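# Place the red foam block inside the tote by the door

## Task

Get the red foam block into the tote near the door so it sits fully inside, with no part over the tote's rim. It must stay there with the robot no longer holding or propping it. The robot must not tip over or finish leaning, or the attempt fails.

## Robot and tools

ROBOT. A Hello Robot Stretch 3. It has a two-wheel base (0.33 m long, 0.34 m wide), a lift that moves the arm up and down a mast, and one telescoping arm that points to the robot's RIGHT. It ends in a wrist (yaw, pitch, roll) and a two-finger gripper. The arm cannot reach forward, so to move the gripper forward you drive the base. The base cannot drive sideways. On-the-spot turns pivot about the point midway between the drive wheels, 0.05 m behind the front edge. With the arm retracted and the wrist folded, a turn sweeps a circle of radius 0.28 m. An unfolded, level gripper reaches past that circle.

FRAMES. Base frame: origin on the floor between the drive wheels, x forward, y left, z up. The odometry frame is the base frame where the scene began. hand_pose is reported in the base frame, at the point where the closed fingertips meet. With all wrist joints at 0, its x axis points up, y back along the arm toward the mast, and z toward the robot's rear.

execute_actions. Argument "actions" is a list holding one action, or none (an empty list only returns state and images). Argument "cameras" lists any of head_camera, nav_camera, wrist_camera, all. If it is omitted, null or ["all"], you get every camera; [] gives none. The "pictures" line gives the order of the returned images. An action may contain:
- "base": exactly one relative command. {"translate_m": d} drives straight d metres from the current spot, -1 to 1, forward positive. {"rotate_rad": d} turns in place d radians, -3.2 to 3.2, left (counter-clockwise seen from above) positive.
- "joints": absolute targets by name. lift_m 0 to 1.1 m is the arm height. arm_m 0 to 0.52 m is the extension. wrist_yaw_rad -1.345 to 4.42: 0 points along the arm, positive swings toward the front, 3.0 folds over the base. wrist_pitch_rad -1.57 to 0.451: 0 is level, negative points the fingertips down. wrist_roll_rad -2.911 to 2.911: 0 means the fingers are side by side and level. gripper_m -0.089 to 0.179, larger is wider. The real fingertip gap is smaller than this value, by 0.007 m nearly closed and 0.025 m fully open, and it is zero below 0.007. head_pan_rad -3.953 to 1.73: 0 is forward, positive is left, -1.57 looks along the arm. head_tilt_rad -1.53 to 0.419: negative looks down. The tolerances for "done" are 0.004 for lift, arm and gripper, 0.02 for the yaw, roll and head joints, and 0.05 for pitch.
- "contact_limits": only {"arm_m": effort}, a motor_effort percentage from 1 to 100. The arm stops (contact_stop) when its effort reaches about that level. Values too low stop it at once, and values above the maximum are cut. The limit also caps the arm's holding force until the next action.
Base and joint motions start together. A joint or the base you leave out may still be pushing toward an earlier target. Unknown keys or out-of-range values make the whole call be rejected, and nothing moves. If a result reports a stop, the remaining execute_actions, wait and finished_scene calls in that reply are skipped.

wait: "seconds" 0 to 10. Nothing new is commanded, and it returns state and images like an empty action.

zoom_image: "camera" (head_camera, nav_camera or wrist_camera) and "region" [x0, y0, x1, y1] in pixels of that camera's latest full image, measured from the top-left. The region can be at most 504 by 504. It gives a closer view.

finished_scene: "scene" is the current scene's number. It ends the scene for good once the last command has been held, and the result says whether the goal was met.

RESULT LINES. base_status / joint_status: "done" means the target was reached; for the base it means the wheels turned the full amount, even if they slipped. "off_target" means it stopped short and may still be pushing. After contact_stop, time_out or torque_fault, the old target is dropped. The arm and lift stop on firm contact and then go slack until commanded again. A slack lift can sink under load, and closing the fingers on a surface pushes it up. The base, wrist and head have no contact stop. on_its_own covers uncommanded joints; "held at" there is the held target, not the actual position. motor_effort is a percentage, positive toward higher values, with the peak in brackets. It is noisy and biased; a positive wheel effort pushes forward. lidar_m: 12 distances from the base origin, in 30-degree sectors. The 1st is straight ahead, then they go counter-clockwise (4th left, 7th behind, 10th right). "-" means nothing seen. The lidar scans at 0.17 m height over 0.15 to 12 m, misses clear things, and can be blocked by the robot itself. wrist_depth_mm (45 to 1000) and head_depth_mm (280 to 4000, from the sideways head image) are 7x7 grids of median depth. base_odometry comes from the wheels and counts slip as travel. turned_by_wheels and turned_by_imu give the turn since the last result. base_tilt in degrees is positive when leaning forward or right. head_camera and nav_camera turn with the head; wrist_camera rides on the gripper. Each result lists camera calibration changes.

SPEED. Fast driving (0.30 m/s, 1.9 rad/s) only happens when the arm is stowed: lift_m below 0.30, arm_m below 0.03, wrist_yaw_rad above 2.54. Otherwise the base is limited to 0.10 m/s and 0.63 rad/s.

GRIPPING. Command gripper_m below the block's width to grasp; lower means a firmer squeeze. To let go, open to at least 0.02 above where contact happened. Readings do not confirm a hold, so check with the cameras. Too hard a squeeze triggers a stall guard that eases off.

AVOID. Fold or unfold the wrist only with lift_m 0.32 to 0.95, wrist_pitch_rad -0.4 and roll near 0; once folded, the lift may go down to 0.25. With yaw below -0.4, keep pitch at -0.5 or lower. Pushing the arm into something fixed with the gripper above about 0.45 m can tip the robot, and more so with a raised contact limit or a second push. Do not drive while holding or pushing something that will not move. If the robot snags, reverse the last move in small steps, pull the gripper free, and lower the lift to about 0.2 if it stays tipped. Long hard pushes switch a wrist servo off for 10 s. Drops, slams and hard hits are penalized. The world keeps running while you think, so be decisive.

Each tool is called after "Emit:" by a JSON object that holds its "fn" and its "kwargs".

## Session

Emit:
{"fn": "execute_actions", "kwargs": {"actions": []}}

Scene clock: 0.00 s.
base_odometry: x=+0.000 y=+0.000 heading=+0.000 (m, m, rad; odometry frame)
turned_by_wheels: +0.000 (rad since the last result)
turned_by_imu: +0.000 (rad since the last result)
base_tilt: forward=-1.1 right=-1.5 (deg)
lidar_m: 2.17 1.29 0.97 0.95 0.99 1.41 1.28 1.06 0.80 0.78 0.82 1.16
head_depth_mm: 1874 2108 2093 2114 2070 2079 2081 / 1860 2126 2105 2129 2120 2111 2094 / 1844 2142 2138 2149 2125 2170 2130 / 1836 2154 2138 2157 2136 2149 2132 / 1842 2188 2185 2167 2172 2181 2146 / 1815 2226 2207 2210 2242 2244 2186 / 1804 2250 2244 2251 2216 2253 2219
base_status: not commanded
joint_positions: lift_m=+0.548 arm_m=-0.001 wrist_yaw_rad=+3.037 wrist_pitch_rad=-0.394 wrist_roll_rad=+0.017 gripper_m=+0.037 head_pan_rad=+0.003 head_tilt_rad=-0.020
joint_status: not commanded
motor_effort: left_wheel=+0 right_wheel=+0 lift_m=+31 arm_m=-1 wrist_yaw_rad=+0 wrist_pitch_rad=+8 wrist_roll_rad=+0 gripper_m=-1 head_pan_rad=+0 head_tilt_rad=+2 (%)
hand_pose: x=+0.0024 y=+0.0820 z=+0.5662 quat_wxyz=(+0.176, +0.705, +0.101, +0.680) (m; base frame)
wrist_depth_mm: 894 893 904 889 891 908 894 / 978 959 957 957 970 980 972 / - - - - - - - / - - - - - - - / - - - - - 994 986 / 830 828 - 815 835 838 829 / 716 715 694 717 714 700 702
pictures: head_camera (sideways: a quarter turn clockwise sets it upright), nav_camera (sideways: a quarter turn counterclockwise sets it upright), wrist_camera
camera_calibration (this result's frames):
head_camera: T_world_to_cam=[[-0.0140077, 0.043671, -0.998948, 1.32331], [-0.0604989, 0.997178, 0.044442, -0.0550316], [0.99807, 0.0610578, -0.0113261, -0.0331834], [0, 0, 0, 1]] pos_world=[0.0483266, -0.000887874, 1.32399]
nav_camera: T_world_to_cam=[[0.0564581, 0.0461462, 0.997338, -1.25704], [0.0433137, -0.998104, 0.0437297, -0.00687153], [0.997465, 0.0407295, -0.0583498, 0.0228117], [0, 0, 0, 1]] pos_world=[0.0485139, 0.0502201, 1.25533]
wrist_camera: T_world_to_cam=[[0.996485, -0.0823428, -0.015404, 0.0147919], [-0.0566655, -0.52713, -0.847893, 0.559993], [0.061698, 0.845786, -0.529943, 0.391464], [0, 0, 0, 1]] pos_world=[-0.0071601, -0.0346873, 0.682496]
Images, in order (width x height): head_camera 896x504, nav_camera 672x504, wrist_camera 644x364.

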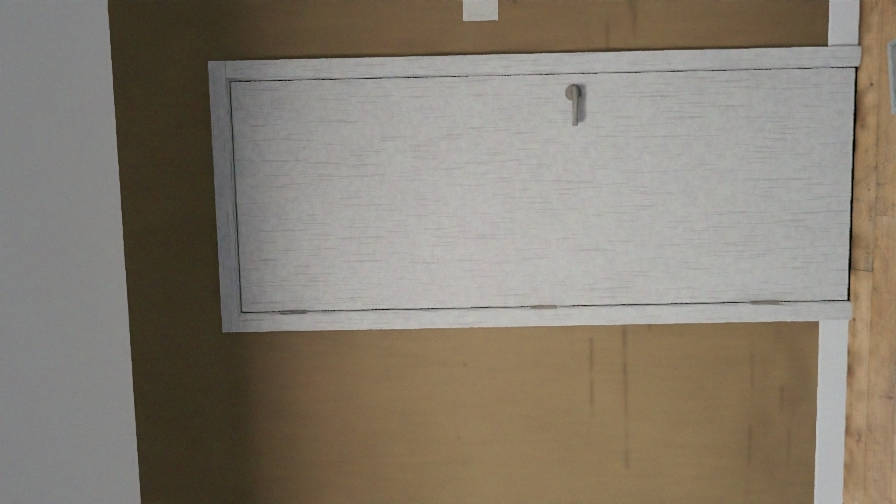

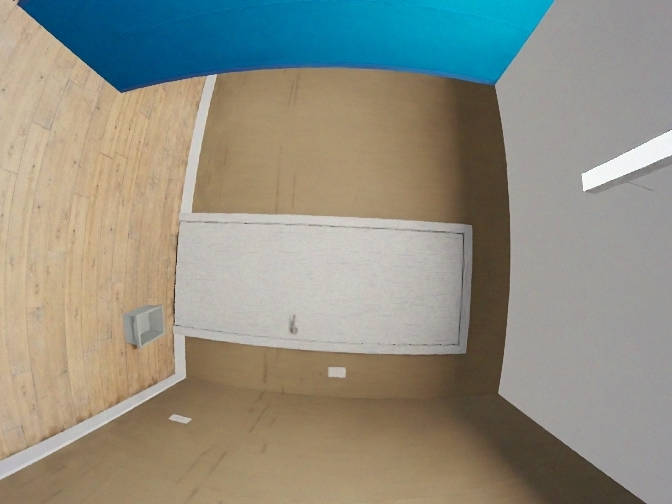

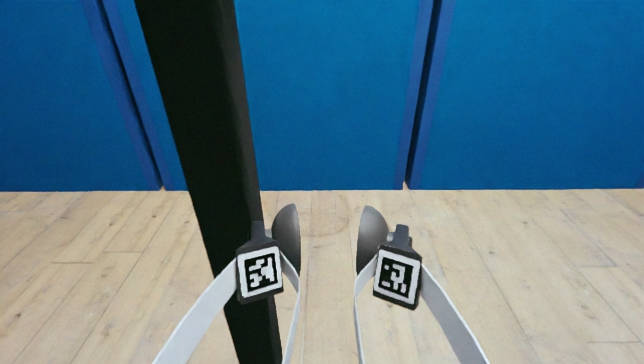

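Emit:
{"fn": "execute_actions", "kwargs": {"actions": [{"joints": {"head_pan_rad": -3.14, "head_tilt_rad": -0.45, "lift_m": 0.27}}], "cameras": ["head_camera", "nav_camera"]}}

Scene clock: 8.53 s.
base_odometry: x=+0.000 y=+0.000 heading=+0.000 (m, m, rad; odometry frame)
turned_by_wheels: +0.000 (rad since the last result)
turned_by_imu: +0.000 (rad since the last result)
base_tilt: forward=-1.1 right=-1.5 (deg)
lidar_m: 2.17 1.29 0.97 0.95 0.99 1.41 1.28 1.06 0.80 0.78 0.82 1.16
head_depth_mm: 1293 1387 1462 1605 1790 1670 1363 / 1306 1406 1464 1559 1692 1611 1365 / 1316 1413 1479 1572 1770 1602 1363 / 1323 1426 1495 1587 1805 1618 1374 / 1334 1435 1498 1601 1792 1629 1370 / 1345 1455 1514 1587 1728 1658 1381 / 1354 1459 1552 1691 1832 1676 1396
base_status: not commanded
joint_positions: lift_m=+0.270 arm_m=-0.001 wrist_yaw_rad=+3.037 wrist_pitch_rad=-0.396 wrist_roll_rad=+0.017 gripper_m=+0.037 head_pan_rad=-3.133 head_tilt_rad=-0.445
joint_status: all done
motor_effort: left_wheel=+0(0) right_wheel=+0(0) lift_m=+25(25) arm_m=+0(1) wrist_yaw_rad=+0(0) wrist_pitch_rad=+9(9) wrist_roll_rad=+1(0) gripper_m=-1(1) head_pan_rad=-4(49) head_tilt_rad=-3(30) (%)
hand_pose: x=+0.0024 y=+0.0818 z=+0.2880 quat_wxyz=(+0.176, +0.705, +0.101, +0.679) (m; base frame)
wrist_depth_mm: 891 897 895 896 896 893 895 / 984 983 985 975 971 977 977 / - - - 989 992 995 981 / 758 743 - 734 735 749 748 / 591 593 597 590 617 588 583 / 495 515 - 513 491 486 495 / 434 - - - 422 419 419
pictures: head_camera (sideways: a quarter turn clockwise sets it upright), nav_camera (sideways: a quarter turn counterclockwise sets it upright)
camera_calibration (this result's frames):
head_camera: T_world_to_cam=[[0.424487, -0.0399902, -0.90455, 1.19721], [0.0431415, -0.996996, 0.0643227, -0.0815158], [-0.904405, -0.0663278, -0.421487, 0.512285], [0, 0, 0, 1]] pos_world=[-0.04137, 0.000584362, 1.3041]
nav_camera: T_world_to_cam=[[-0.461937, -0.0500453, 0.8855, -1.10775], [-0.063804, 0.997695, 0.0231016, 0.0206561], [-0.884615, -0.045827, -0.464065, 0.562342], [0, 0, 0, 1]] pos_world=[-0.0129361, -0.0502757, 1.2414]
Images, in order (width x height): head_camera 896x504, nav_camera 672x504.

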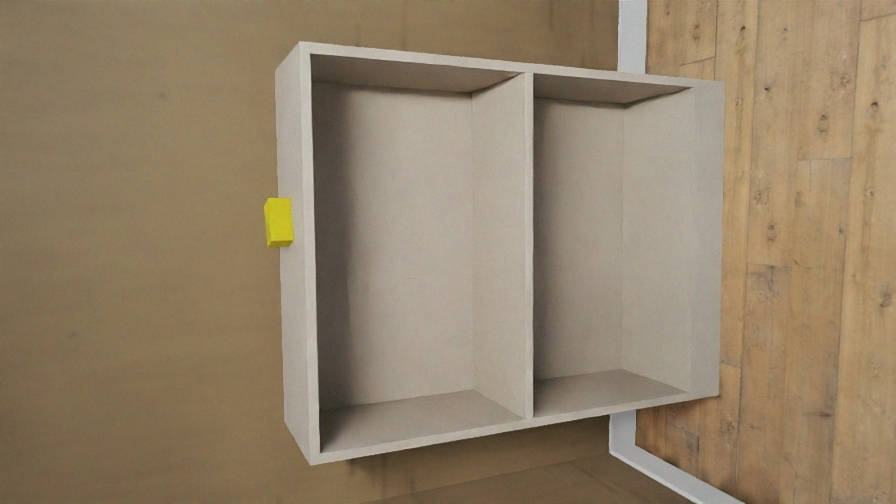

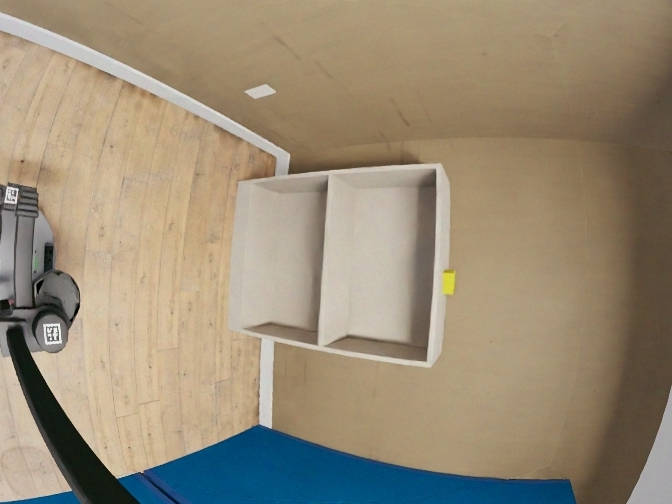

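Emit:
{"fn": "execute_actions", "kwargs": {"actions": [{"base": {"rotate_rad": 0.375}, "joints": {"head_pan_rad": -0.3, "head_tilt_rad": -0.6}}], "cameras": ["head_camera"]}}

Emit:
{"fn": "execute_actions", "kwargs": {"actions": [{"base": {"translate_m": 1.0}}], "cameras": []}}

Emit:
{"fn": "execute_actions", "kwargs": {"actions": [{"base": {"translate_m": 0.84}, "joints": {"head_pan_rad": 1.2, "head_tilt_rad": -0.4}}], "cameras": ["head_camera", "nav_camera"]}}

Scene clock: 25.43 s.
base_odometry: x=+0.000 y=+0.000 heading=+0.375 (m, m, rad; odometry frame)
turned_by_wheels: +0.375 (rad since the last result)
turned_by_imu: +0.377 (rad since the last result)
base_tilt: forward=-1.0 right=-1.5 (deg)
lidar_m: 1.51 1.02 0.95 0.96 1.22 1.28 1.24 0.84 0.78 0.79 1.01 2.17
head_depth_mm: 1768 1960 2193 2313 1832 1460 1239 / 1798 1993 2213 2362 1805 1476 1240 / 1833 2020 2244 2375 1839 1465 1246 / 1861 2031 2272 2420 1859 1495 1243 / 1899 2099 2315 2455 1864 1499 1256 / 1916 2118 2387 2485 1859 1511 1265 / 1942 2137 2398 2519 1885 1527 1268
base_status: done
joint_positions: lift_m=+0.270 arm_m=-0.001 wrist_yaw_rad=+3.037 wrist_pitch_rad=-0.396 wrist_roll_rad=+0.017 gripper_m=+0.037 head_pan_rad=-0.307 head_tilt_rad=-0.593
joint_status: all done
motor_effort: left_wheel=-4(11) right_wheel=+4(10) lift_m=+25(25) arm_m=-1(1) wrist_yaw_rad=+0(0) wrist_pitch_rad=+9(9) wrist_roll_rad=+0(0) gripper_m=-1(1) head_pan_rad=+4(47) head_tilt_rad=-3(18) (%)
hand_pose: x=+0.0024 y=+0.0818 z=+0.2880 quat_wxyz=(+0.176, +0.705, +0.101, +0.679) (m; base frame)
wrist_depth_mm: - - - 957 859 796 733 / - - - - 937 846 785 / - - - - 968 902 834 / 750 742 - 748 740 741 740 / 591 590 591 596 619 591 594 / 490 508 - 506 491 491 489 / 438 - - - 423 419 418
pictures: head_camera (sideways: a quarter turn clockwise sets it upright)
camera_calibration (this result's frames):
head_camera: T_world_to_cam=[[-0.514419, 0.209067, -0.831664, 1.10788], [0.278273, 0.958041, 0.0687129, -0.0886529], [0.811134, -0.196082, -0.551012, 0.670352], [0, 0, 0, 1]] pos_world=[0.0508368, -0.0152432, 1.29684]
Images, in order (width x height): head_camera 896x504.

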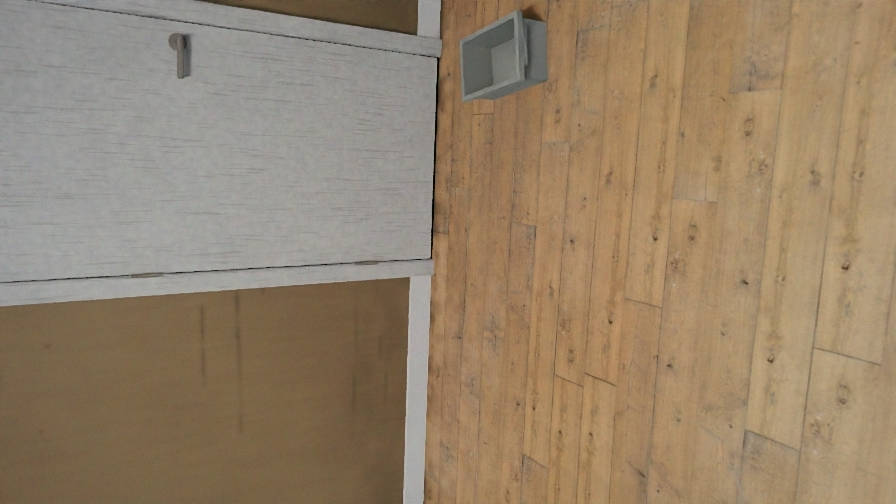

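Scene clock: 30.37 s.
base_odometry: x=+0.931 y=+0.366 heading=+0.375 (m, m, rad; odometry frame)
turned_by_wheels: +0.000 (rad since the last result)
turned_by_imu: -0.003 (rad since the last result)
base_tilt: forward=-1.0 right=-1.6 (deg)
lidar_m: 1.30 0.58 0.54 0.55 0.70 1.52 1.90 1.28 1.19 1.20 1.35 1.25
head_depth_mm: 1011 1114 1237 1375 1566 1469 1242 / 1017 1123 1251 1405 1607 1475 1244 / 1045 1150 1277 1444 1664 1489 1246 / 1064 1174 1316 1492 1679 1501 1248 / 1088 1194 1335 1495 1700 1511 1255 / 1101 1209 1356 1536 1736 1509 1264 / 1108 1237 1374 1568 1764 1508 1275
base_status: done
joint_positions: lift_m=+0.270 arm_m=-0.001 wrist_yaw_rad=+3.037 wrist_pitch_rad=-0.396 wrist_roll_rad=+0.017 gripper_m=+0.037 head_pan_rad=-0.307 head_tilt_rad=-0.594
joint_status: not commanded
motor_effort: left_wheel=-3(6) right_wheel=+3(11) lift_m=+25(25) arm_m=-1(0) wrist_yaw_rad=+0(0) wrist_pitch_rad=+9(9) wrist_roll_rad=+0(0) gripper_m=+0(1) head_pan_rad=+4(3) head_tilt_rad=-3(3) (%)
hand_pose: x=+0.0024 y=+0.0818 z=+0.2879 quat_wxyz=(+0.176, +0.705, +0.101, +0.679) (m; base frame)
wrist_depth_mm: 804 747 602 560 512 467 428 / 933 811 658 618 552 498 460 / 995 888 731 677 595 539 492 / 754 733 - 713 661 581 544 / 597 592 597 589 613 590 574 / 493 512 - 511 486 492 484 / 434 - - - 420 417 419
pictures: none
No camera images: the call's "cameras" was empty. Leave "cameras" out to get every camera's image.

Scene clock: 34.93 s.
base_odometry: x=+1.712 y=+0.673 heading=+0.375 (m, m, rad; odometry frame)
turned_by_wheels: +0.000 (rad since the last result)
turned_by_imu: -0.002 (rad since the last result)
base_tilt: forward=-1.1 right=-1.4 (deg)
lidar_m: 0.51 0.65 1.41 0.72 0.49 0.55 2.45 1.65 1.53 0.79 0.55 0.51
head_depth_mm: 1961 1944 1871 1988 1967 1684 1400 / 2683 2938 3050 3044 2327 1743 1402 / 2782 2976 3194 3329 2329 1766 1409 / 2754 2961 3196 3329 2354 1790 1417 / 2818 3005 3152 3313 2344 1757 1422 / 2855 3053 3240 3383 2383 1797 1413 / 2838 3057 3162 3157 2451 1808 1429
base_status: done
joint_positions: lift_m=+0.270 arm_m=-0.001 wrist_yaw_rad=+3.037 wrist_pitch_rad=-0.396 wrist_roll_rad=+0.017 gripper_m=+0.037 head_pan_rad=+1.193 head_tilt_rad=-0.409
joint_status: all done
motor_effort: left_wheel=-3(9) right_wheel=+3(10) lift_m=+25(25) arm_m=-1(1) wrist_yaw_rad=+0(0) wrist_pitch_rad=+9(9) wrist_roll_rad=+0(0) gripper_m=-1(0) head_pan_rad=+4(49) head_tilt_rad=+4(22) (%)
hand_pose: x=+0.0024 y=+0.0818 z=+0.2879 quat_wxyz=(+0.176, +0.705, +0.101, +0.679) (m; base frame)
wrist_depth_mm: 384 453 - - - - - / 398 477 - - - - - / 443 505 892 - - - 927 / 518 530 - 747 733 748 746 / 574 550 592 590 609 594 590 / 492 512 - 511 492 488 490 / 438 - - - 420 417 419
pictures: head_camera (sideways: a quarter turn clockwise sets it upright), nav_camera (sideways: a quarter turn counterclockwise sets it upright)
camera_calibration (this result's frames):
head_camera: T_world_to_cam=[[-0.185029, -0.347624, -0.919196, 1.22004], [-0.940501, 0.33389, 0.0630458, -0.0738562], [0.284994, 0.876171, -0.38872, 0.46239], [0, 0, 0, 1]] pos_world=[0.0245015, 0.043642, 1.30585]
nav_camera: T_world_to_cam=[[0.116006, 0.416875, 0.901531, -1.13219], [0.947777, -0.317946, 0.0250638, 0.0119298], [0.297087, 0.851543, -0.431988, 0.513394], [0, 0, 0, 1]] pos_world=[-0.0324887, 0.0385963, 1.24218]
Images, in order (width x height): head_camera 896x504, nav_camera 672x504.

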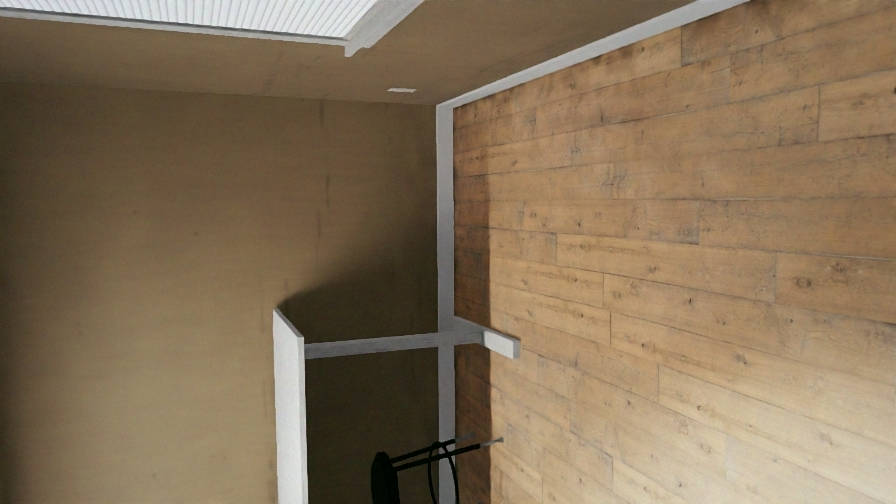

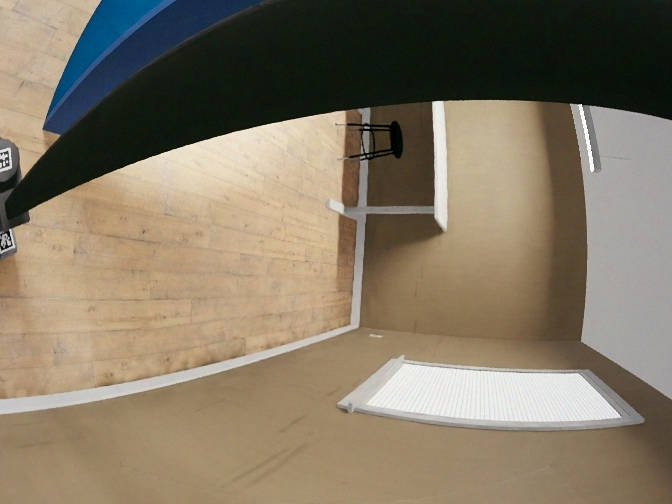

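Emit:
{"fn": "execute_actions", "kwargs": {"actions": [{"base": {"rotate_rad": 1.15}, "joints": {"head_pan_rad": 0.6, "head_tilt_rad": -0.35}}], "cameras": []}}

Emit:
{"fn": "execute_actions", "kwargs": {"actions": [{"base": {"translate_m": 1.0}}], "cameras": ["head_camera", "nav_camera"]}}

Emit:
{"fn": "execute_actions", "kwargs": {"actions": [{"base": {"translate_m": 0.38}, "joints": {"head_pan_rad": -2.1, "head_tilt_rad": -0.3}}], "cameras": []}}

Emit:
{"fn": "execute_actions", "kwargs": {"actions": [{"base": {"rotate_rad": -1.56}}], "cameras": ["head_camera", "nav_camera"]}}

Scene clock: 46.77 s.
base_odometry: x=+1.712 y=+0.673 heading=+1.524 (m, m, rad; odometry frame)
turned_by_wheels: +1.150 (rad since the last result)
turned_by_imu: +1.157 (rad since the last result)
base_tilt: forward=-1.1 right=-1.6 (deg)
lidar_m: 1.96 0.64 0.49 0.77 2.17 1.59 1.53 0.69 0.53 0.51 0.53 0.72
head_depth_mm: 2858 2988 3114 3295 2509 1845 1461 / 3055 3245 3382 3435 2500 1852 1463 / 3275 3484 3552 3747 2505 1868 1469 / 636 670 702 750 793 845 907 / 560 585 615 646 680 719 761 / 502 521 545 568 596 624 657 / 454 471 488 508 529 551 576
base_status: done
joint_positions: lift_m=+0.270 arm_m=-0.001 wrist_yaw_rad=+3.037 wrist_pitch_rad=-0.396 wrist_roll_rad=+0.017 gripper_m=+0.037 head_pan_rad=+0.607 head_tilt_rad=-0.359
joint_status: all done
motor_effort: left_wheel=-4(11) right_wheel=+3(11) lift_m=+25(25) arm_m=+0(1) wrist_yaw_rad=+1(0) wrist_pitch_rad=+8(9) wrist_roll_rad=+0(0) gripper_m=+0(0) head_pan_rad=-4(41) head_tilt_rad=+4(11) (%)
hand_pose: x=+0.0024 y=+0.0818 z=+0.2879 quat_wxyz=(+0.176, +0.705, +0.101, +0.679) (m; base frame)
wrist_depth_mm: - - - - 600 455 463 / - - - - 617 500 507 / - - - - 624 553 556 / 741 753 - 746 626 612 622 / 597 596 593 588 617 591 592 / 496 514 - 509 490 491 491 / 433 - - - 423 420 421
pictures: none
No camera images: the call's "cameras" was empty. Leave "cameras" out to get every camera's image.

Scene clock: 51.70 s.
base_odometry: x=+1.759 y=+1.672 heading=+1.524 (m, m, rad; odometry frame)
turned_by_wheels: +0.000 (rad since the last result)
turned_by_imu: -0.003 (rad since the last result)
base_tilt: forward=-1.0 right=-1.5 (deg)
lidar_m: 1.94 1.87 2.56 1.38 0.57 0.64 1.94 0.72 0.53 0.51 0.52 0.72
head_depth_mm: 1954 2052 2100 2217 2283 1854 1469 / 2086 2171 2217 2456 2483 1847 1466 / 2241 2352 2387 2652 2533 1857 1466 / 2365 2537 2613 2773 2439 1882 1480 / 2536 2737 2805 3100 2463 1899 1475 / 2759 2973 3178 3439 2597 1900 1498 / 3055 3264 3489 3647 2617 1921 1491
base_status: done
joint_positions: lift_m=+0.270 arm_m=-0.001 wrist_yaw_rad=+3.037 wrist_pitch_rad=-0.396 wrist_roll_rad=+0.017 gripper_m=+0.037 head_pan_rad=+0.607 head_tilt_rad=-0.359
joint_status: not commanded
motor_effort: left_wheel=-4(7) right_wheel=+3(12) lift_m=+25(25) arm_m=-1(0) wrist_yaw_rad=-1(1) wrist_pitch_rad=+9(9) wrist_roll_rad=+0(0) gripper_m=-1(0) head_pan_rad=-4(4) head_tilt_rad=+4(4) (%)
hand_pose: x=+0.0024 y=+0.0818 z=+0.2879 quat_wxyz=(+0.176, +0.705, +0.101, +0.679) (m; base frame)
wrist_depth_mm: 436 - - - - - - / 472 - - - - - - / 513 784 - 990 998 999 983 / 566 616 - 743 743 734 734 / 597 599 595 599 620 592 598 / 493 514 - 512 488 491 491 / 437 - - - 419 421 418
pictures: head_camera (sideways: a quarter turn clockwise sets it upright), nav_camera (sideways: a quarter turn counterclockwise sets it upright)
camera_calibration (this result's frames):
head_camera: T_world_to_cam=[[-0.308213, -0.160795, -0.93763, 1.24485], [-0.601514, 0.79652, 0.0611307, -0.0734348], [0.737011, 0.582839, -0.342219, 0.399116], [0, 0, 0, 1]] pos_world=[0.0453532, 0.0260375, 1.30828]
nav_camera: T_world_to_cam=[[0.289687, 0.257139, 0.921933, -1.15987], [0.612753, -0.789787, 0.0277445, 0.0104818], [0.735265, 0.55688, -0.386354, 0.451338], [0, 0, 0, 1]] pos_world=[-0.0022766, 0.0551851, 1.24341]
Images, in order (width x height): head_camera 896x504, nav_camera 672x504.

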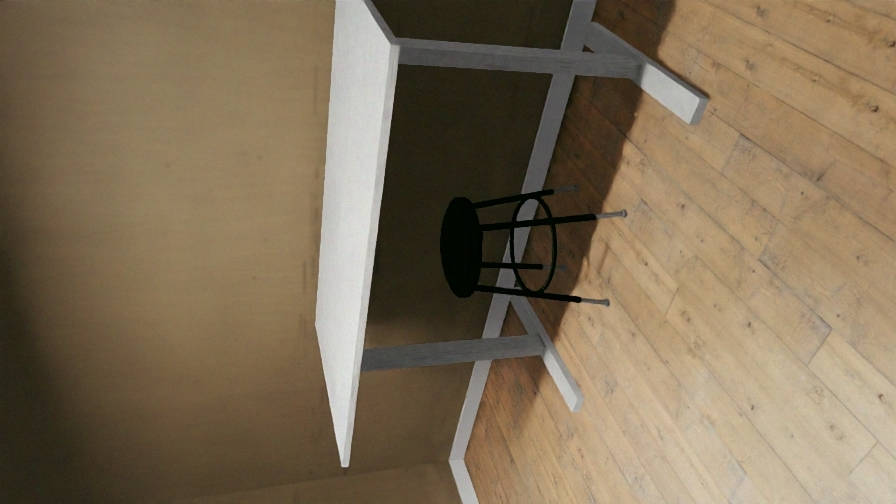

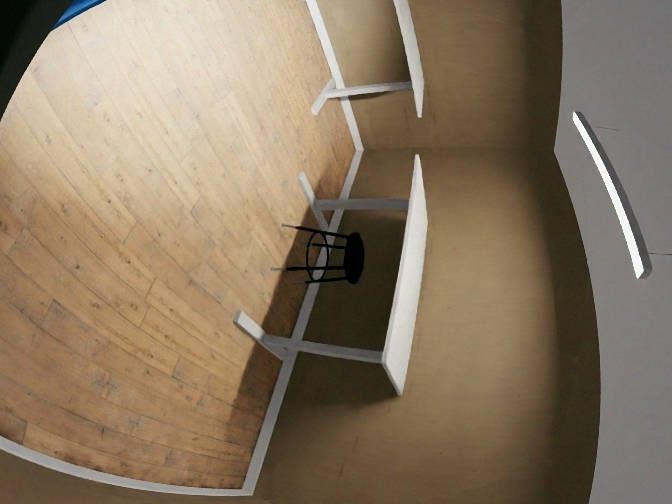

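Scene clock: 54.70 s.
base_odometry: x=+1.777 y=+2.052 heading=+1.524 (m, m, rad; odometry frame)
turned_by_wheels: +0.000 (rad since the last result)
turned_by_imu: -0.001 (rad since the last result)
base_tilt: forward=-1.1 right=-1.7 (deg)
lidar_m: 1.83 1.52 1.82 2.83 1.65 0.87 1.94 0.72 0.52 0.50 0.52 0.71
head_depth_mm: 564 596 636 677 724 783 845 / 530 559 591 629 670 717 771 / 500 525 555 585 624 664 707 / 475 497 522 551 579 617 657 / 450 470 490 512 530 560 580 / 413 431 453 475 504 534 548 / 402 420 438 458 479 504 524
base_status: done
joint_positions: lift_m=+0.270 arm_m=-0.001 wrist_yaw_rad=+3.037 wrist_pitch_rad=-0.396 wrist_roll_rad=+0.017 gripper_m=+0.037 head_pan_rad=-2.093 head_tilt_rad=-0.310
joint_status: all done
motor_effort: left_wheel=-3(8) right_wheel=+3(11) lift_m=+25(25) arm_m=-1(0) wrist_yaw_rad=-1(1) wrist_pitch_rad=+9(9) wrist_roll_rad=+0(0) gripper_m=-1(1) head_pan_rad=-4(49) head_tilt_rad=+5(14) (%)
hand_pose: x=+0.0024 y=+0.0818 z=+0.2879 quat_wxyz=(+0.176, +0.705, +0.101, +0.679) (m; base frame)
wrist_depth_mm: - - - - - - - / - - - - - - - / 896 - - - 999 1000 - / 746 746 - 742 735 745 744 / 594 598 602 592 606 596 591 / 492 512 - 508 492 488 490 / 435 - - - 422 420 420
pictures: none
No camera images: the call's "cameras" was empty. Leave "cameras" out to get every camera's image.

Scene clock: 56.80 s.
base_odometry: x=+1.777 y=+2.052 heading=-0.036 (m, m, rad; odometry frame)
turned_by_wheels: -1.560 (rad since the last result)
turned_by_imu: -1.570 (rad since the last result)
base_tilt: forward=-1.0 right=-1.5 (deg)
lidar_m: 0.51 0.52 0.72 1.83 1.90 1.82 2.82 1.52 0.86 1.89 0.72 0.52
head_depth_mm: 1387 1425 1551 1210 1607 1320 1426 / 1302 1338 1446 1133 1589 1211 1434 / 747 785 836 878 942 1010 1081 / 818 869 927 996 1070 1160 1262 / 998 1078 1164 3085 2528 1916 1504 / 2594 2747 2900 3054 2873 2014 1559 / 2521 2623 2781 2900 2824 2020 1567
base_status: done
joint_positions: lift_m=+0.270 arm_m=-0.001 wrist_yaw_rad=+3.037 wrist_pitch_rad=-0.396 wrist_roll_rad=+0.017 gripper_m=+0.037 head_pan_rad=-2.093 head_tilt_rad=-0.309
joint_status: not commanded
motor_effort: left_wheel=+2(12) right_wheel=-3(8) lift_m=+25(25) arm_m=-1(1) wrist_yaw_rad=+0(0) wrist_pitch_rad=+9(9) wrist_roll_rad=+0(0) gripper_m=+0(1) head_pan_rad=-3(4) head_tilt_rad=+5(5) (%)
hand_pose: x=+0.0024 y=+0.0818 z=+0.2879 quat_wxyz=(+0.176, +0.705, +0.101, +0.679) (m; base frame)
wrist_depth_mm: - - - - - 813 554 / - - - - - 823 549 / - - - - 986 795 558 / 753 761 - 749 736 710 555 / 585 591 592 584 611 595 546 / 494 509 - 507 492 492 487 / 429 - - - 422 421 419
pictures: head_camera (sideways: a quarter turn clockwise sets it upright), nav_camera (sideways: a quarter turn counterclockwise sets it upright)
camera_calibration (this result's frames):
head_camera: T_world_to_cam=[[0.186714, 0.236595, -0.953499, 1.26255], [0.885575, -0.460722, 0.0590931, -0.0798573], [-0.425317, -0.855429, -0.295546, 0.345464], [0, 0, 0, 1]] pos_world=[-0.0180848, -0.0399846, 1.31066]
nav_camera: T_world_to_cam=[[-0.129175, -0.316425, 0.939781, -1.18061], [-0.890666, 0.453646, 0.0303186, 0.0162996], [-0.435922, -0.833115, -0.340429, 0.398715], [0, 0, 0, 1]] pos_world=[0.0358206, -0.0487927, 1.24475]
Images, in order (width x height): head_camera 896x504, nav_camera 672x504.

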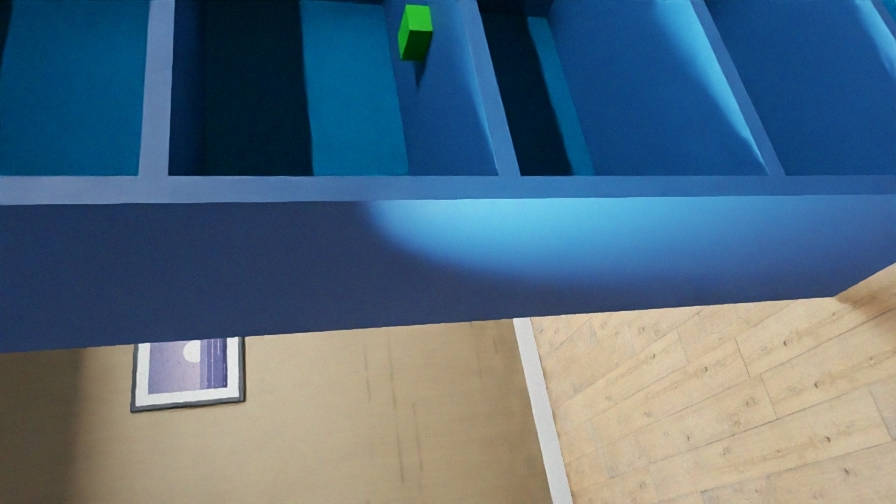

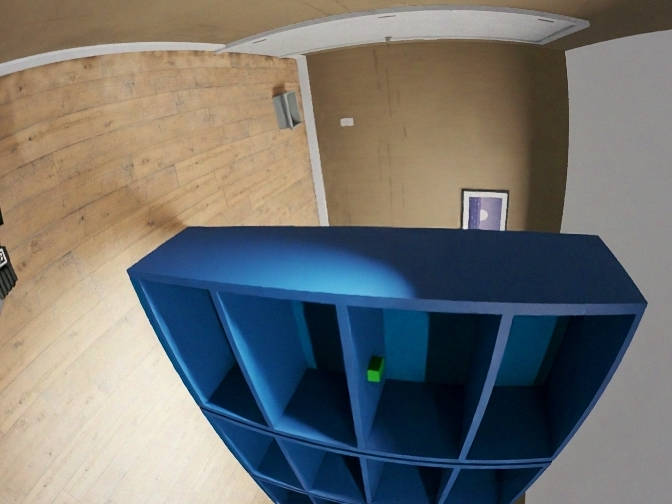

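Emit:
{"fn": "execute_actions", "kwargs": {"actions": [{"base": {"translate_m": -1.0}, "joints": {"head_pan_rad": -1.9, "head_tilt_rad": -0.4}}], "cameras": ["head_camera", "nav_camera"]}}

Scene clock: 66.97 s.
base_odometry: x=+0.777 y=+2.087 heading=-0.036 (m, m, rad; odometry frame)
turned_by_wheels: +0.000 (rad since the last result)
turned_by_imu: +0.002 (rad since the last result)
base_tilt: forward=-1.0 right=-1.6 (deg)
lidar_m: 1.51 1.57 1.44 1.25 1.91 1.96 1.83 1.46 0.80 1.18 0.89 1.56
head_depth_mm: 1042 1234 1310 1074 1397 1159 1321 / 679 726 776 854 940 1022 1258 / 656 740 789 823 918 979 1108 / 756 981 1079 943 1272 1062 1314 / 738 1079 1141 887 1317 1062 1271 / 716 1044 1111 900 1267 1074 1250 / 696 1012 1073 842 1231 1082 933
base_status: done
joint_positions: lift_m=+0.270 arm_m=-0.001 wrist_yaw_rad=+3.037 wrist_pitch_rad=-0.396 wrist_roll_rad=+0.017 gripper_m=+0.037 head_pan_rad=-1.907 head_tilt_rad=-0.395
joint_status: all done
motor_effort: left_wheel=+2(7) right_wheel=-3(10) lift_m=+25(25) arm_m=+0(1) wrist_yaw_rad=+1(0) wrist_pitch_rad=+9(9) wrist_roll_rad=+0(0) gripper_m=-1(1) head_pan_rad=+3(24) head_tilt_rad=-2(14) (%)
hand_pose: x=+0.0024 y=+0.0818 z=+0.2879 quat_wxyz=(+0.176, +0.705, +0.101, +0.679) (m; base frame)
wrist_depth_mm: - - - - - - - / - - - - - - - / - - - - - - 972 / 740 744 - 745 738 747 746 / 595 597 593 593 616 590 588 / 489 517 - 509 492 489 481 / 431 - - - 421 420 416
pictures: head_camera (sideways: a quarter turn clockwise sets it upright), nav_camera (sideways: a quarter turn counterclockwise sets it upright)
camera_calibration (this result's frames):
head_camera: T_world_to_cam=[[0.166335, 0.343459, -0.924321, 1.22458], [0.953875, -0.293615, 0.0625522, -0.0847704], [-0.24991, -0.892091, -0.376455, 0.449691], [0, 0, 0, 1]] pos_world=[-0.0104479, -0.0443172, 1.3065]
nav_camera: T_world_to_cam=[[-0.0945629, -0.409991, 0.907174, -1.13827], [-0.960093, 0.27849, 0.0257825, 0.0226318], [-0.26321, -0.868534, -0.419964, 0.501166], [0, 0, 0, 1]] pos_world=[0.0460024, -0.0377023, 1.24249]
Images, in order (width x height): head_camera 896x504, nav_camera 672x504.

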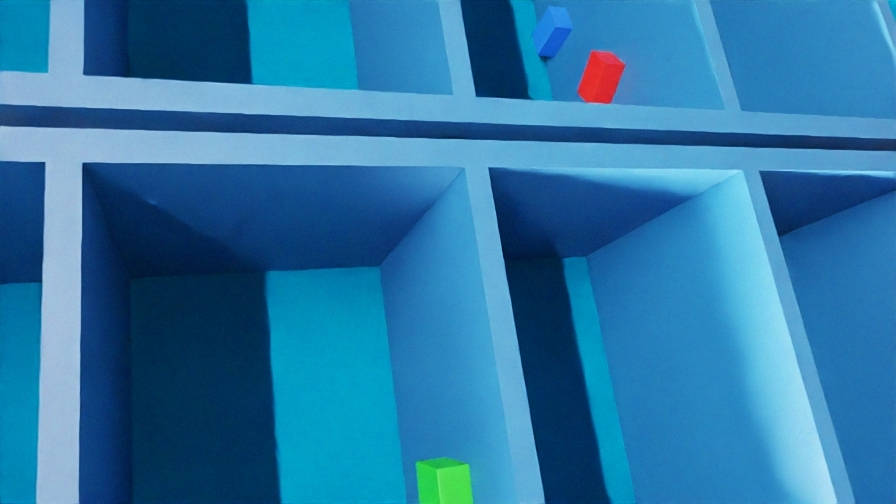

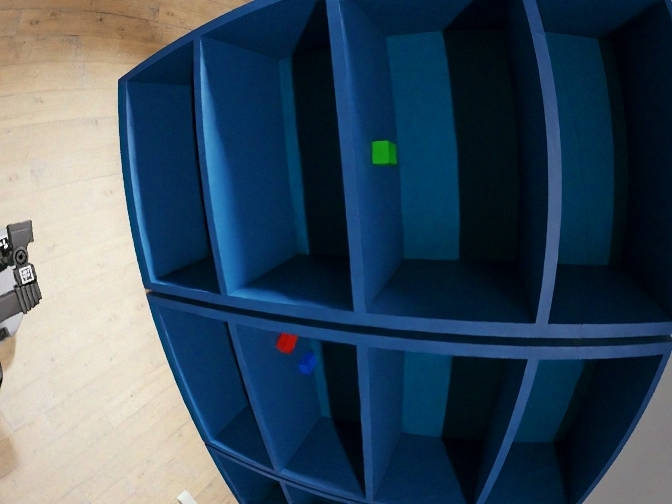

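Emit:
{"fn": "zoom_image", "kwargs": {"camera": "head_camera", "region": [500, 0, 700, 130]}}

Region (500, 0, 700, 130) of head_camera's 896x504 image, scaled by 2.520, with more detail than that image has; it fills the top 328 rows of this view, and the rest is white.

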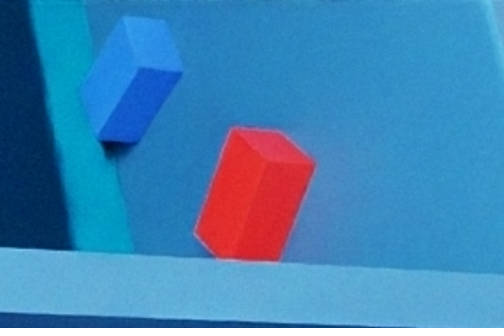

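Emit:
{"fn": "execute_actions", "kwargs": {"actions": [{"base": {"translate_m": -0.72}, "joints": {"head_pan_rad": -1.5, "head_tilt_rad": -0.68}}], "cameras": ["head_camera"]}}

Scene clock: 141.10 s.
base_odometry: x=+0.058 y=+2.113 heading=-0.035 (m, m, rad; odometry frame)
turned_by_wheels: +0.000 (rad since the last result)
turned_by_imu: +0.001 (rad since the last result)
base_tilt: forward=-1.2 right=-1.6 (deg)
lidar_m: 2.23 2.32 1.39 1.39 1.91 1.34 1.52 1.14 0.91 1.12 0.79 1.43
head_depth_mm: 962 1019 780 1239 1046 1298 1189 / 971 1028 792 1235 1093 1313 1189 / 980 1039 802 1259 1093 1329 1199 / 988 1045 815 1263 1104 1325 1207 / 1002 1061 823 1229 1102 1328 1206 / 880 888 795 947 1061 1327 1221 / 656 698 774 935 1128 1370 1214
base_status: done
joint_positions: lift_m=+0.270 arm_m=-0.001 wrist_yaw_rad=+3.037 wrist_pitch_rad=-0.396 wrist_roll_rad=+0.017 gripper_m=+0.037 head_pan_rad=-1.507 head_tilt_rad=-0.671
joint_status: all done
motor_effort: left_wheel=+3(7) right_wheel=-3(10) lift_m=+25(25) arm_m=-1(1) wrist_yaw_rad=+0(1) wrist_pitch_rad=+9(9) wrist_roll_rad=+0(0) gripper_m=-1(0) head_pan_rad=+4(32) head_tilt_rad=-4(23) (%)
hand_pose: x=+0.0024 y=+0.0818 z=+0.2879 quat_wxyz=(+0.176, +0.705, +0.101, +0.679) (m; base frame)
wrist_depth_mm: - - - - - - - / - - - - - - - / - - - 999 - - 986 / 747 744 - 746 738 745 732 / 591 598 598 586 609 589 592 / 494 509 - 508 493 491 487 / 436 - - - 420 417 418
pictures: head_camera (sideways: a quarter turn clockwise sets it upright)
camera_calibration (this result's frames):
head_camera: T_world_to_cam=[[0.00430415, 0.618258, -0.785964, 1.04513], [0.994093, 0.0825925, 0.0704132, -0.0952258], [0.108448, -0.781624, -0.61425, 0.756909], [0, 0, 0, 1]] pos_world=[0.00807948, -0.0466793, 1.29307]
Images, in order (width x height): head_camera 896x504.

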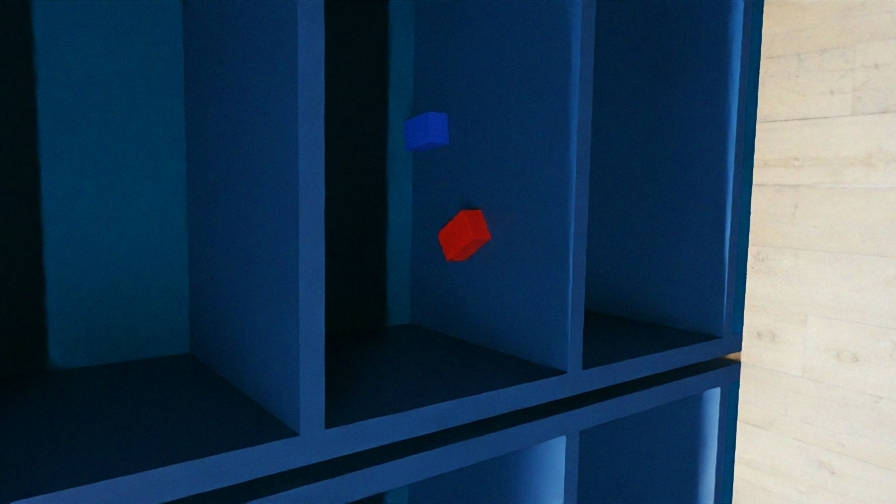

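Emit:
{"fn": "zoom_image", "kwargs": {"camera": "head_camera", "region": [400, 180, 520, 290]}}

Region (400, 180, 520, 290) of head_camera's 896x504 image, scaled by 4.200, with more detail than that image has; it fills the top 462 rows of this view, and the rest is white.

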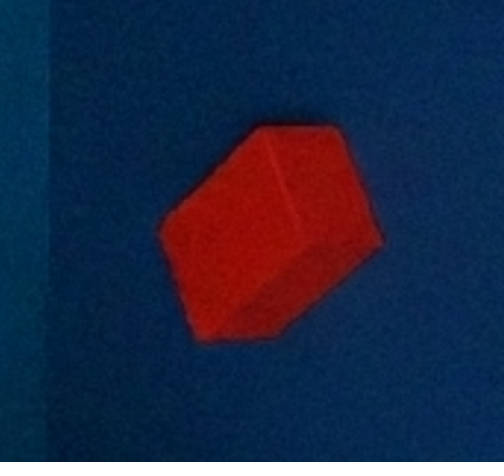

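Emit:
{"fn": "execute_actions", "kwargs": {"actions": [{"base": {"rotate_rad": 0.565}}], "cameras": []}}

Emit:
{"fn": "execute_actions", "kwargs": {"actions": [{"base": {"translate_m": -0.12}, "joints": {"lift_m": 0.40, "wrist_pitch_rad": -0.4}}], "cameras": []}}

Emit:
{"fn": "execute_actions", "kwargs": {"actions": [{"base": {"translate_m": -0.29}, "joints": {"lift_m": 0.487, "wrist_yaw_rad": 0.0, "gripper_m": 0.17, "head_pan_rad": -1.6, "head_tilt_rad": -0.75}}], "cameras": []}}

Emit:
{"fn": "execute_actions", "kwargs": {"actions": [{"joints": {"wrist_pitch_rad": -0.15, "arm_m": 0.12}}], "cameras": ["head_camera", "wrist_camera"]}}

Scene clock: 173.23 s.
base_odometry: x=+0.058 y=+2.113 heading=+0.529 (m, m, rad; odometry frame)
turned_by_wheels: +0.565 (rad since the last result)
turned_by_imu: +0.568 (rad since the last result)
base_tilt: forward=-1.0 right=-1.5 (deg)
lidar_m: 2.34 1.22 1.39 1.93 1.56 1.52 1.14 0.90 0.97 0.79 1.43 2.22
head_depth_mm: 637 718 812 1100 1046 1308 1186 / 676 740 825 938 1096 1303 1195 / 1168 1054 1472 1256 1513 1370 1197 / 1256 1075 1547 1311 1607 1403 1204 / 1361 1096 1670 1441 1655 1422 1206 / 1358 1329 1574 1722 1711 1427 1212 / 1237 1289 1451 2062 1768 1421 1218
base_status: done
joint_positions: lift_m=+0.270 arm_m=-0.001 wrist_yaw_rad=+3.037 wrist_pitch_rad=-0.396 wrist_roll_rad=+0.017 gripper_m=+0.037 head_pan_rad=-1.507 head_tilt_rad=-0.672
joint_status: not commanded
motor_effort: left_wheel=-3(9) right_wheel=+3(10) lift_m=+25(25) arm_m=-1(1) wrist_yaw_rad=+0(1) wrist_pitch_rad=+9(9) wrist_roll_rad=+0(0) gripper_m=-1(0) head_pan_rad=+3(5) head_tilt_rad=-4(3) (%)
hand_pose: x=+0.0024 y=+0.0818 z=+0.2879 quat_wxyz=(+0.176, +0.705, +0.101, +0.679) (m; base frame)
wrist_depth_mm: - - - - - - - / - - - - - - - / - - - 975 981 997 999 / 757 749 - 752 735 739 731 / 596 597 596 598 613 588 586 / 489 514 - 506 487 490 492 / 433 - - - 422 418 418
pictures: none
No camera images: the call's "cameras" was empty. Leave "cameras" out to get every camera's image.

Scene clock: 175.53 s.
base_odometry: x=-0.046 y=+2.052 heading=+0.529 (m, m, rad; odometry frame)
turned_by_wheels: +0.000 (rad since the last result)
turned_by_imu: +0.000 (rad since the last result)
base_tilt: forward=-1.1 right=-1.6 (deg)
lidar_m: 2.45 1.50 1.45 1.31 1.31 1.03 1.03 0.79 1.11 0.77 1.49 2.32
head_depth_mm: 829 907 742 1239 985 1299 1160 / 687 790 796 1110 1053 1317 1202 / 647 718 814 943 1104 1304 1193 / 1187 999 1496 1229 1558 1390 1206 / 1282 1083 1599 1319 1614 1422 1210 / 1402 1121 1659 1464 1684 1432 1215 / 1333 1350 1538 1679 1744 1430 1214
base_status: done
joint_positions: lift_m=+0.400 arm_m=-0.001 wrist_yaw_rad=+3.037 wrist_pitch_rad=-0.417 wrist_roll_rad=+0.017 gripper_m=+0.037 head_pan_rad=-1.507 head_tilt_rad=-0.672
joint_status: all done
motor_effort: left_wheel=-3(13) right_wheel=+3(8) lift_m=+36(37) arm_m=-1(0) wrist_yaw_rad=+0(0) wrist_pitch_rad=+8(8) wrist_roll_rad=+0(0) gripper_m=-1(0) head_pan_rad=+5(4) head_tilt_rad=-3(4) (%)
hand_pose: x=+0.0021 y=+0.0792 z=+0.4128 quat_wxyz=(+0.183, +0.704, +0.109, +0.678) (m; base frame)
wrist_depth_mm: - - - - - - - / - - - - - - - / - - - - - - - / 952 942 - 937 939 940 940 / 768 761 754 757 794 755 754 / 642 635 - 633 640 633 631 / 549 544 - 559 545 546 547
pictures: none
No camera images: the call's "cameras" was empty. Leave "cameras" out to get every camera's image.

Scene clock: 179.43 s.
base_odometry: x=-0.296 y=+1.906 heading=+0.529 (m, m, rad; odometry frame)
turned_by_wheels: +0.000 (rad since the last result)
turned_by_imu: +0.000 (rad since the last result)
base_tilt: forward=-1.1 right=-1.5 (deg)
lidar_m: 2.71 1.78 1.62 1.26 1.21 0.75 1.24 0.54 0.93 0.87 0.82 2.57
head_depth_mm: 809 813 578 1092 927 1169 1102 / 851 828 606 1110 934 1204 1139 / 900 835 644 1121 940 1260 1186 / 947 851 682 1159 999 1292 1167 / 857 861 1009 1115 1279 1329 1174 / 759 793 887 1011 1223 1372 1176 / 682 739 852 1188 1551 1378 1186
base_status: done
joint_positions: lift_m=+0.487 arm_m=-0.001 wrist_yaw_rad=+0.003 wrist_pitch_rad=-0.417 wrist_roll_rad=+0.017 gripper_m=+0.170 head_pan_rad=-1.593 head_tilt_rad=-0.741
joint_status: all done
motor_effort: left_wheel=-3(7) right_wheel=+4(4) lift_m=+35(38) arm_m=-1(1) wrist_yaw_rad=-3(3) wrist_pitch_rad=+8(9) wrist_roll_rad=+0(0) gripper_m=+0(100) head_pan_rad=-5(15) head_tilt_rad=-5(13) (%)
hand_pose: x=-0.0209 y=-0.3687 z=+0.4997 quat_wxyz=(+0.686, +0.146, -0.697, -0.147) (m; base frame)
wrist_depth_mm: - 526 534 511 570 500 492 / - - 577 364 309 298 298 / - - 668 906 802 265 228 / - - 730 918 876 727 624 / 884 906 769 772 772 744 655 / 748 718 716 650 654 630 646 / 641 638 631 608 556 552 547
pictures: none
No camera images: the call's "cameras" was empty. Leave "cameras" out to get every camera's image.

Scene clock: 181.57 s.
base_odometry: x=-0.296 y=+1.906 heading=+0.529 (m, m, rad; odometry frame)
turned_by_wheels: +0.000 (rad since the last result)
turned_by_imu: +0.000 (rad since the last result)
base_tilt: forward=-1.1 right=-1.6 (deg)
lidar_m: 2.70 1.78 1.61 1.27 1.21 0.75 1.24 0.54 0.93 0.87 0.82 2.57
head_depth_mm: 807 814 578 1094 921 1168 1106 / 852 826 606 1108 930 1211 - / 904 837 642 1123 940 1292 - / 946 852 681 1164 999 1296 1162 / 857 861 1011 1116 1283 1330 1177 / 760 791 890 1010 1210 1368 1177 / 681 744 856 1180 1552 1381 1187
base_status: not commanded
joint_positions: lift_m=+0.487 arm_m=+0.120 wrist_yaw_rad=+0.002 wrist_pitch_rad=-0.172 wrist_roll_rad=+0.017 gripper_m=+0.170 head_pan_rad=-1.593 head_tilt_rad=-0.741
joint_status: all done
motor_effort: left_wheel=-3(3) right_wheel=+3(4) lift_m=+36(36) arm_m=+2(2) wrist_yaw_rad=-2(2) wrist_pitch_rad=+11(12) wrist_roll_rad=+0(0) gripper_m=+0(0) head_pan_rad=-4(4) head_tilt_rad=-5(4) (%)
hand_pose: x=-0.0210 y=-0.5130 z=+0.5578 quat_wxyz=(+0.699, +0.061, -0.710, -0.061) (m; base frame)
wrist_depth_mm: 978 405 519 672 594 506 450 / - 432 539 708 619 534 466 / 842 450 507 505 584 467 474 / - 485 353 325 322 326 326 / - 534 594 261 224 232 224 / 972 543 634 820 234 192 172 / 775 735 642 710 707 642 165
pictures: head_camera (sideways: a quarter turn clockwise sets it upright), wrist_camera
camera_calibration (this result's frames):
head_camera: T_world_to_cam=[[0.0585407, 0.668524, -0.741383, 0.986696], [0.997404, -0.00797713, 0.0715632, -0.0967369], [0.0419276, -0.743648, -0.667255, 0.826264], [0, 0, 0, 1]] pos_world=[0.0040807, -0.0459516, 1.28977]
wrist_camera: T_world_to_cam=[[-0.999585, -0.0269209, -0.0102102, -0.0273466], [0.000732112, 0.330739, -0.943722, 0.732578], [0.0287827, -0.943338, -0.330582, -0.138056], [0, 0, 0, 1]] pos_world=[-0.023898, -0.373261, 0.645432]
Images, in order (width x height): head_camera 896x504, wrist_camera 644x364.

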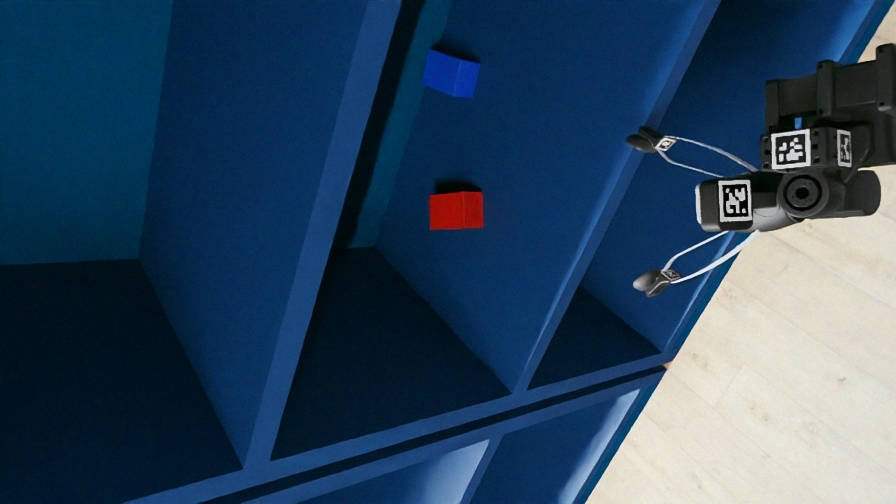

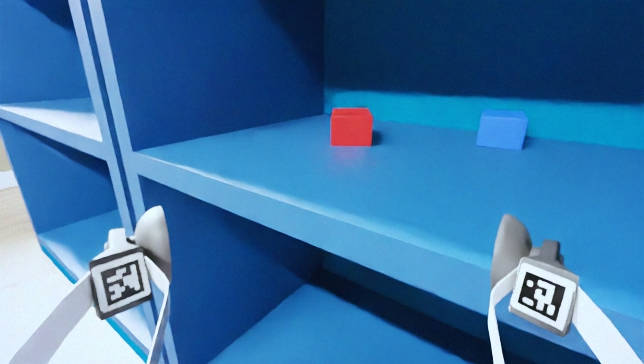

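Emit:
{"fn": "execute_actions", "kwargs": {"actions": [{"joints": {"lift_m": 0.494, "arm_m": 0.36}, "base": {"translate_m": -0.015}, "contact_limits": {"arm_m": 25}}], "cameras": ["wrist_camera"]}}

Scene clock: 208.97 s.
base_odometry: x=-0.309 y=+1.898 heading=+0.529 (m, m, rad; odometry frame)
turned_by_wheels: +0.000 (rad since the last result)
turned_by_imu: +0.000 (rad since the last result)
base_tilt: forward=-1.1 right=-1.5 (deg)
lidar_m: 2.71 1.77 1.62 1.26 1.19 0.73 1.22 0.53 0.87 0.88 0.82 2.59
head_depth_mm: 801 814 577 1086 923 836 1106 / 846 827 587 1104 953 1205 1138 / 893 832 642 1148 - 1266 1163 / 949 849 681 1165 997 1290 1168 / 878 859 1012 1127 1283 1330 1173 / 775 812 904 1031 1212 1365 1179 / 694 748 840 1147 1543 1371 1194
base_status: done
joint_positions: lift_m=+0.494 arm_m=+0.360 wrist_yaw_rad=+0.002 wrist_pitch_rad=-0.172 wrist_roll_rad=+0.017 gripper_m=+0.170 head_pan_rad=-1.593 head_tilt_rad=-0.741
joint_status: all done
motor_effort: left_wheel=-3(8) right_wheel=+3(6) lift_m=+36(36) arm_m=+3(3) wrist_yaw_rad=-1(1) wrist_pitch_rad=+11(11) wrist_roll_rad=+0(0) gripper_m=+0(0) head_pan_rad=-3(3) head_tilt_rad=-4(4) (%)
contact_limits: arm_m 25 (drawing in: default 20, maximum 32; extending or still: default 26, maximum 43)
hand_pose: x=-0.0210 y=-0.7530 z=+0.5649 quat_wxyz=(+0.699, +0.061, -0.710, -0.061) (m; base frame)
wrist_depth_mm: 256 304 385 470 398 344 301 / 265 314 401 490 418 357 311 / 273 328 417 508 440 372 319 / 280 311 339 237 341 342 242 / 234 249 234 236 236 245 235 / 187 171 180 180 180 176 180 / 139 145 145 145 146 145 146
pictures: wrist_camera
camera_calibration (this result's frames):
wrist_camera: T_world_to_cam=[[-0.999594, -0.0266154, -0.010192, -0.0335936], [0.000836944, 0.330046, -0.943965, 0.818368], [0.0284879, -0.94359, -0.329889, -0.362711], [0, 0, 0, 1]] pos_world=[-0.023932, -0.613243, 0.652513]
Images, in order (width x height): wrist_camera 644x364.

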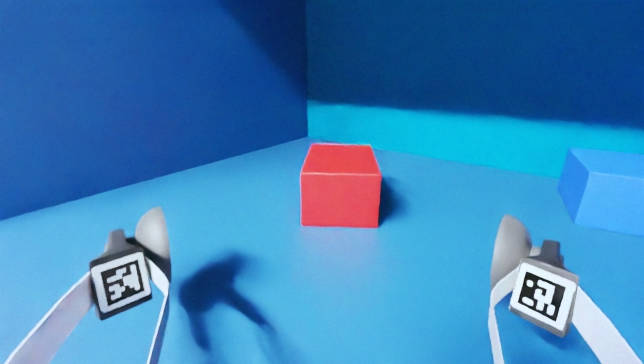

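Emit:
{"fn": "execute_actions", "kwargs": {"actions": [{"joints": {"arm_m": 0.485}, "contact_limits": {"arm_m": 25}}], "cameras": ["wrist_camera"]}}

Scene clock: 220.40 s.
base_odometry: x=-0.309 y=+1.898 heading=+0.529 (m, m, rad; odometry frame)
turned_by_wheels: +0.000 (rad since the last result)
turned_by_imu: +0.000 (rad since the last result)
base_tilt: forward=-1.2 right=-1.6 (deg)
lidar_m: 2.71 1.77 1.62 1.26 1.19 0.73 1.23 0.53 0.87 0.89 0.82 2.58
head_depth_mm: 801 812 577 1091 920 837 1107 / 845 825 586 1109 939 1202 1131 / 896 835 639 1187 909 1261 1159 / 943 846 681 1194 998 1294 1180 / 877 860 1015 1130 1290 1329 1177 / 774 810 908 1031 1214 1372 1184 / 694 746 838 1146 1562 1377 1181
base_status: not commanded
joint_positions: lift_m=+0.494 arm_m=+0.485 wrist_yaw_rad=+0.002 wrist_pitch_rad=-0.172 wrist_roll_rad=+0.017 gripper_m=+0.170 head_pan_rad=-1.593 head_tilt_rad=-0.741
joint_status: all done
motor_effort: left_wheel=-3(3) right_wheel=+3(3) lift_m=+36(36) arm_m=+3(3) wrist_yaw_rad=-2(2) wrist_pitch_rad=+11(11) wrist_roll_rad=+0(0) gripper_m=+0(0) head_pan_rad=-4(5) head_tilt_rad=-4(5) (%)
contact_limits: arm_m 25 (drawing in: default 20, maximum 32; extending or still: default 26, maximum 43)
hand_pose: x=-0.0210 y=-0.8780 z=+0.5649 quat_wxyz=(+0.699, +0.061, -0.710, -0.061) (m; base frame)
wrist_depth_mm: 209 244 311 361 302 259 227 / 213 253 322 378 316 270 234 / 219 259 336 398 331 280 244 / 225 270 319 341 322 291 251 / 219 249 234 145 220 243 235 / 187 170 178 116 123 175 179 / 139 144 144 121 123 145 145
pictures: wrist_camera
camera_calibration (this result's frames):
wrist_camera: T_world_to_cam=[[-0.999594, -0.0265984, -0.0101911, -0.0369105], [0.000842644, 0.330015, -0.943975, 0.859612], [0.0284714, -0.943601, -0.329858, -0.48069], [0, 0, 0, 1]] pos_world=[-0.0239339, -0.738245, 0.652517]
Images, in order (width x height): wrist_camera 644x364.

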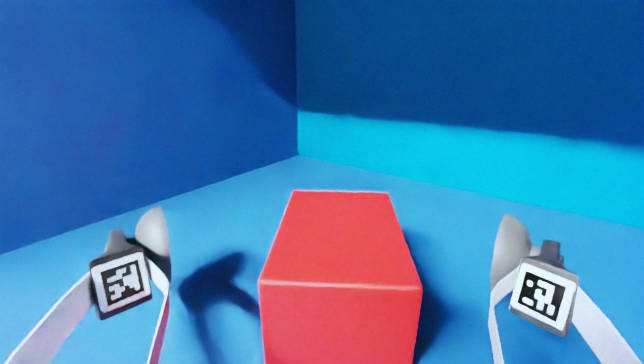

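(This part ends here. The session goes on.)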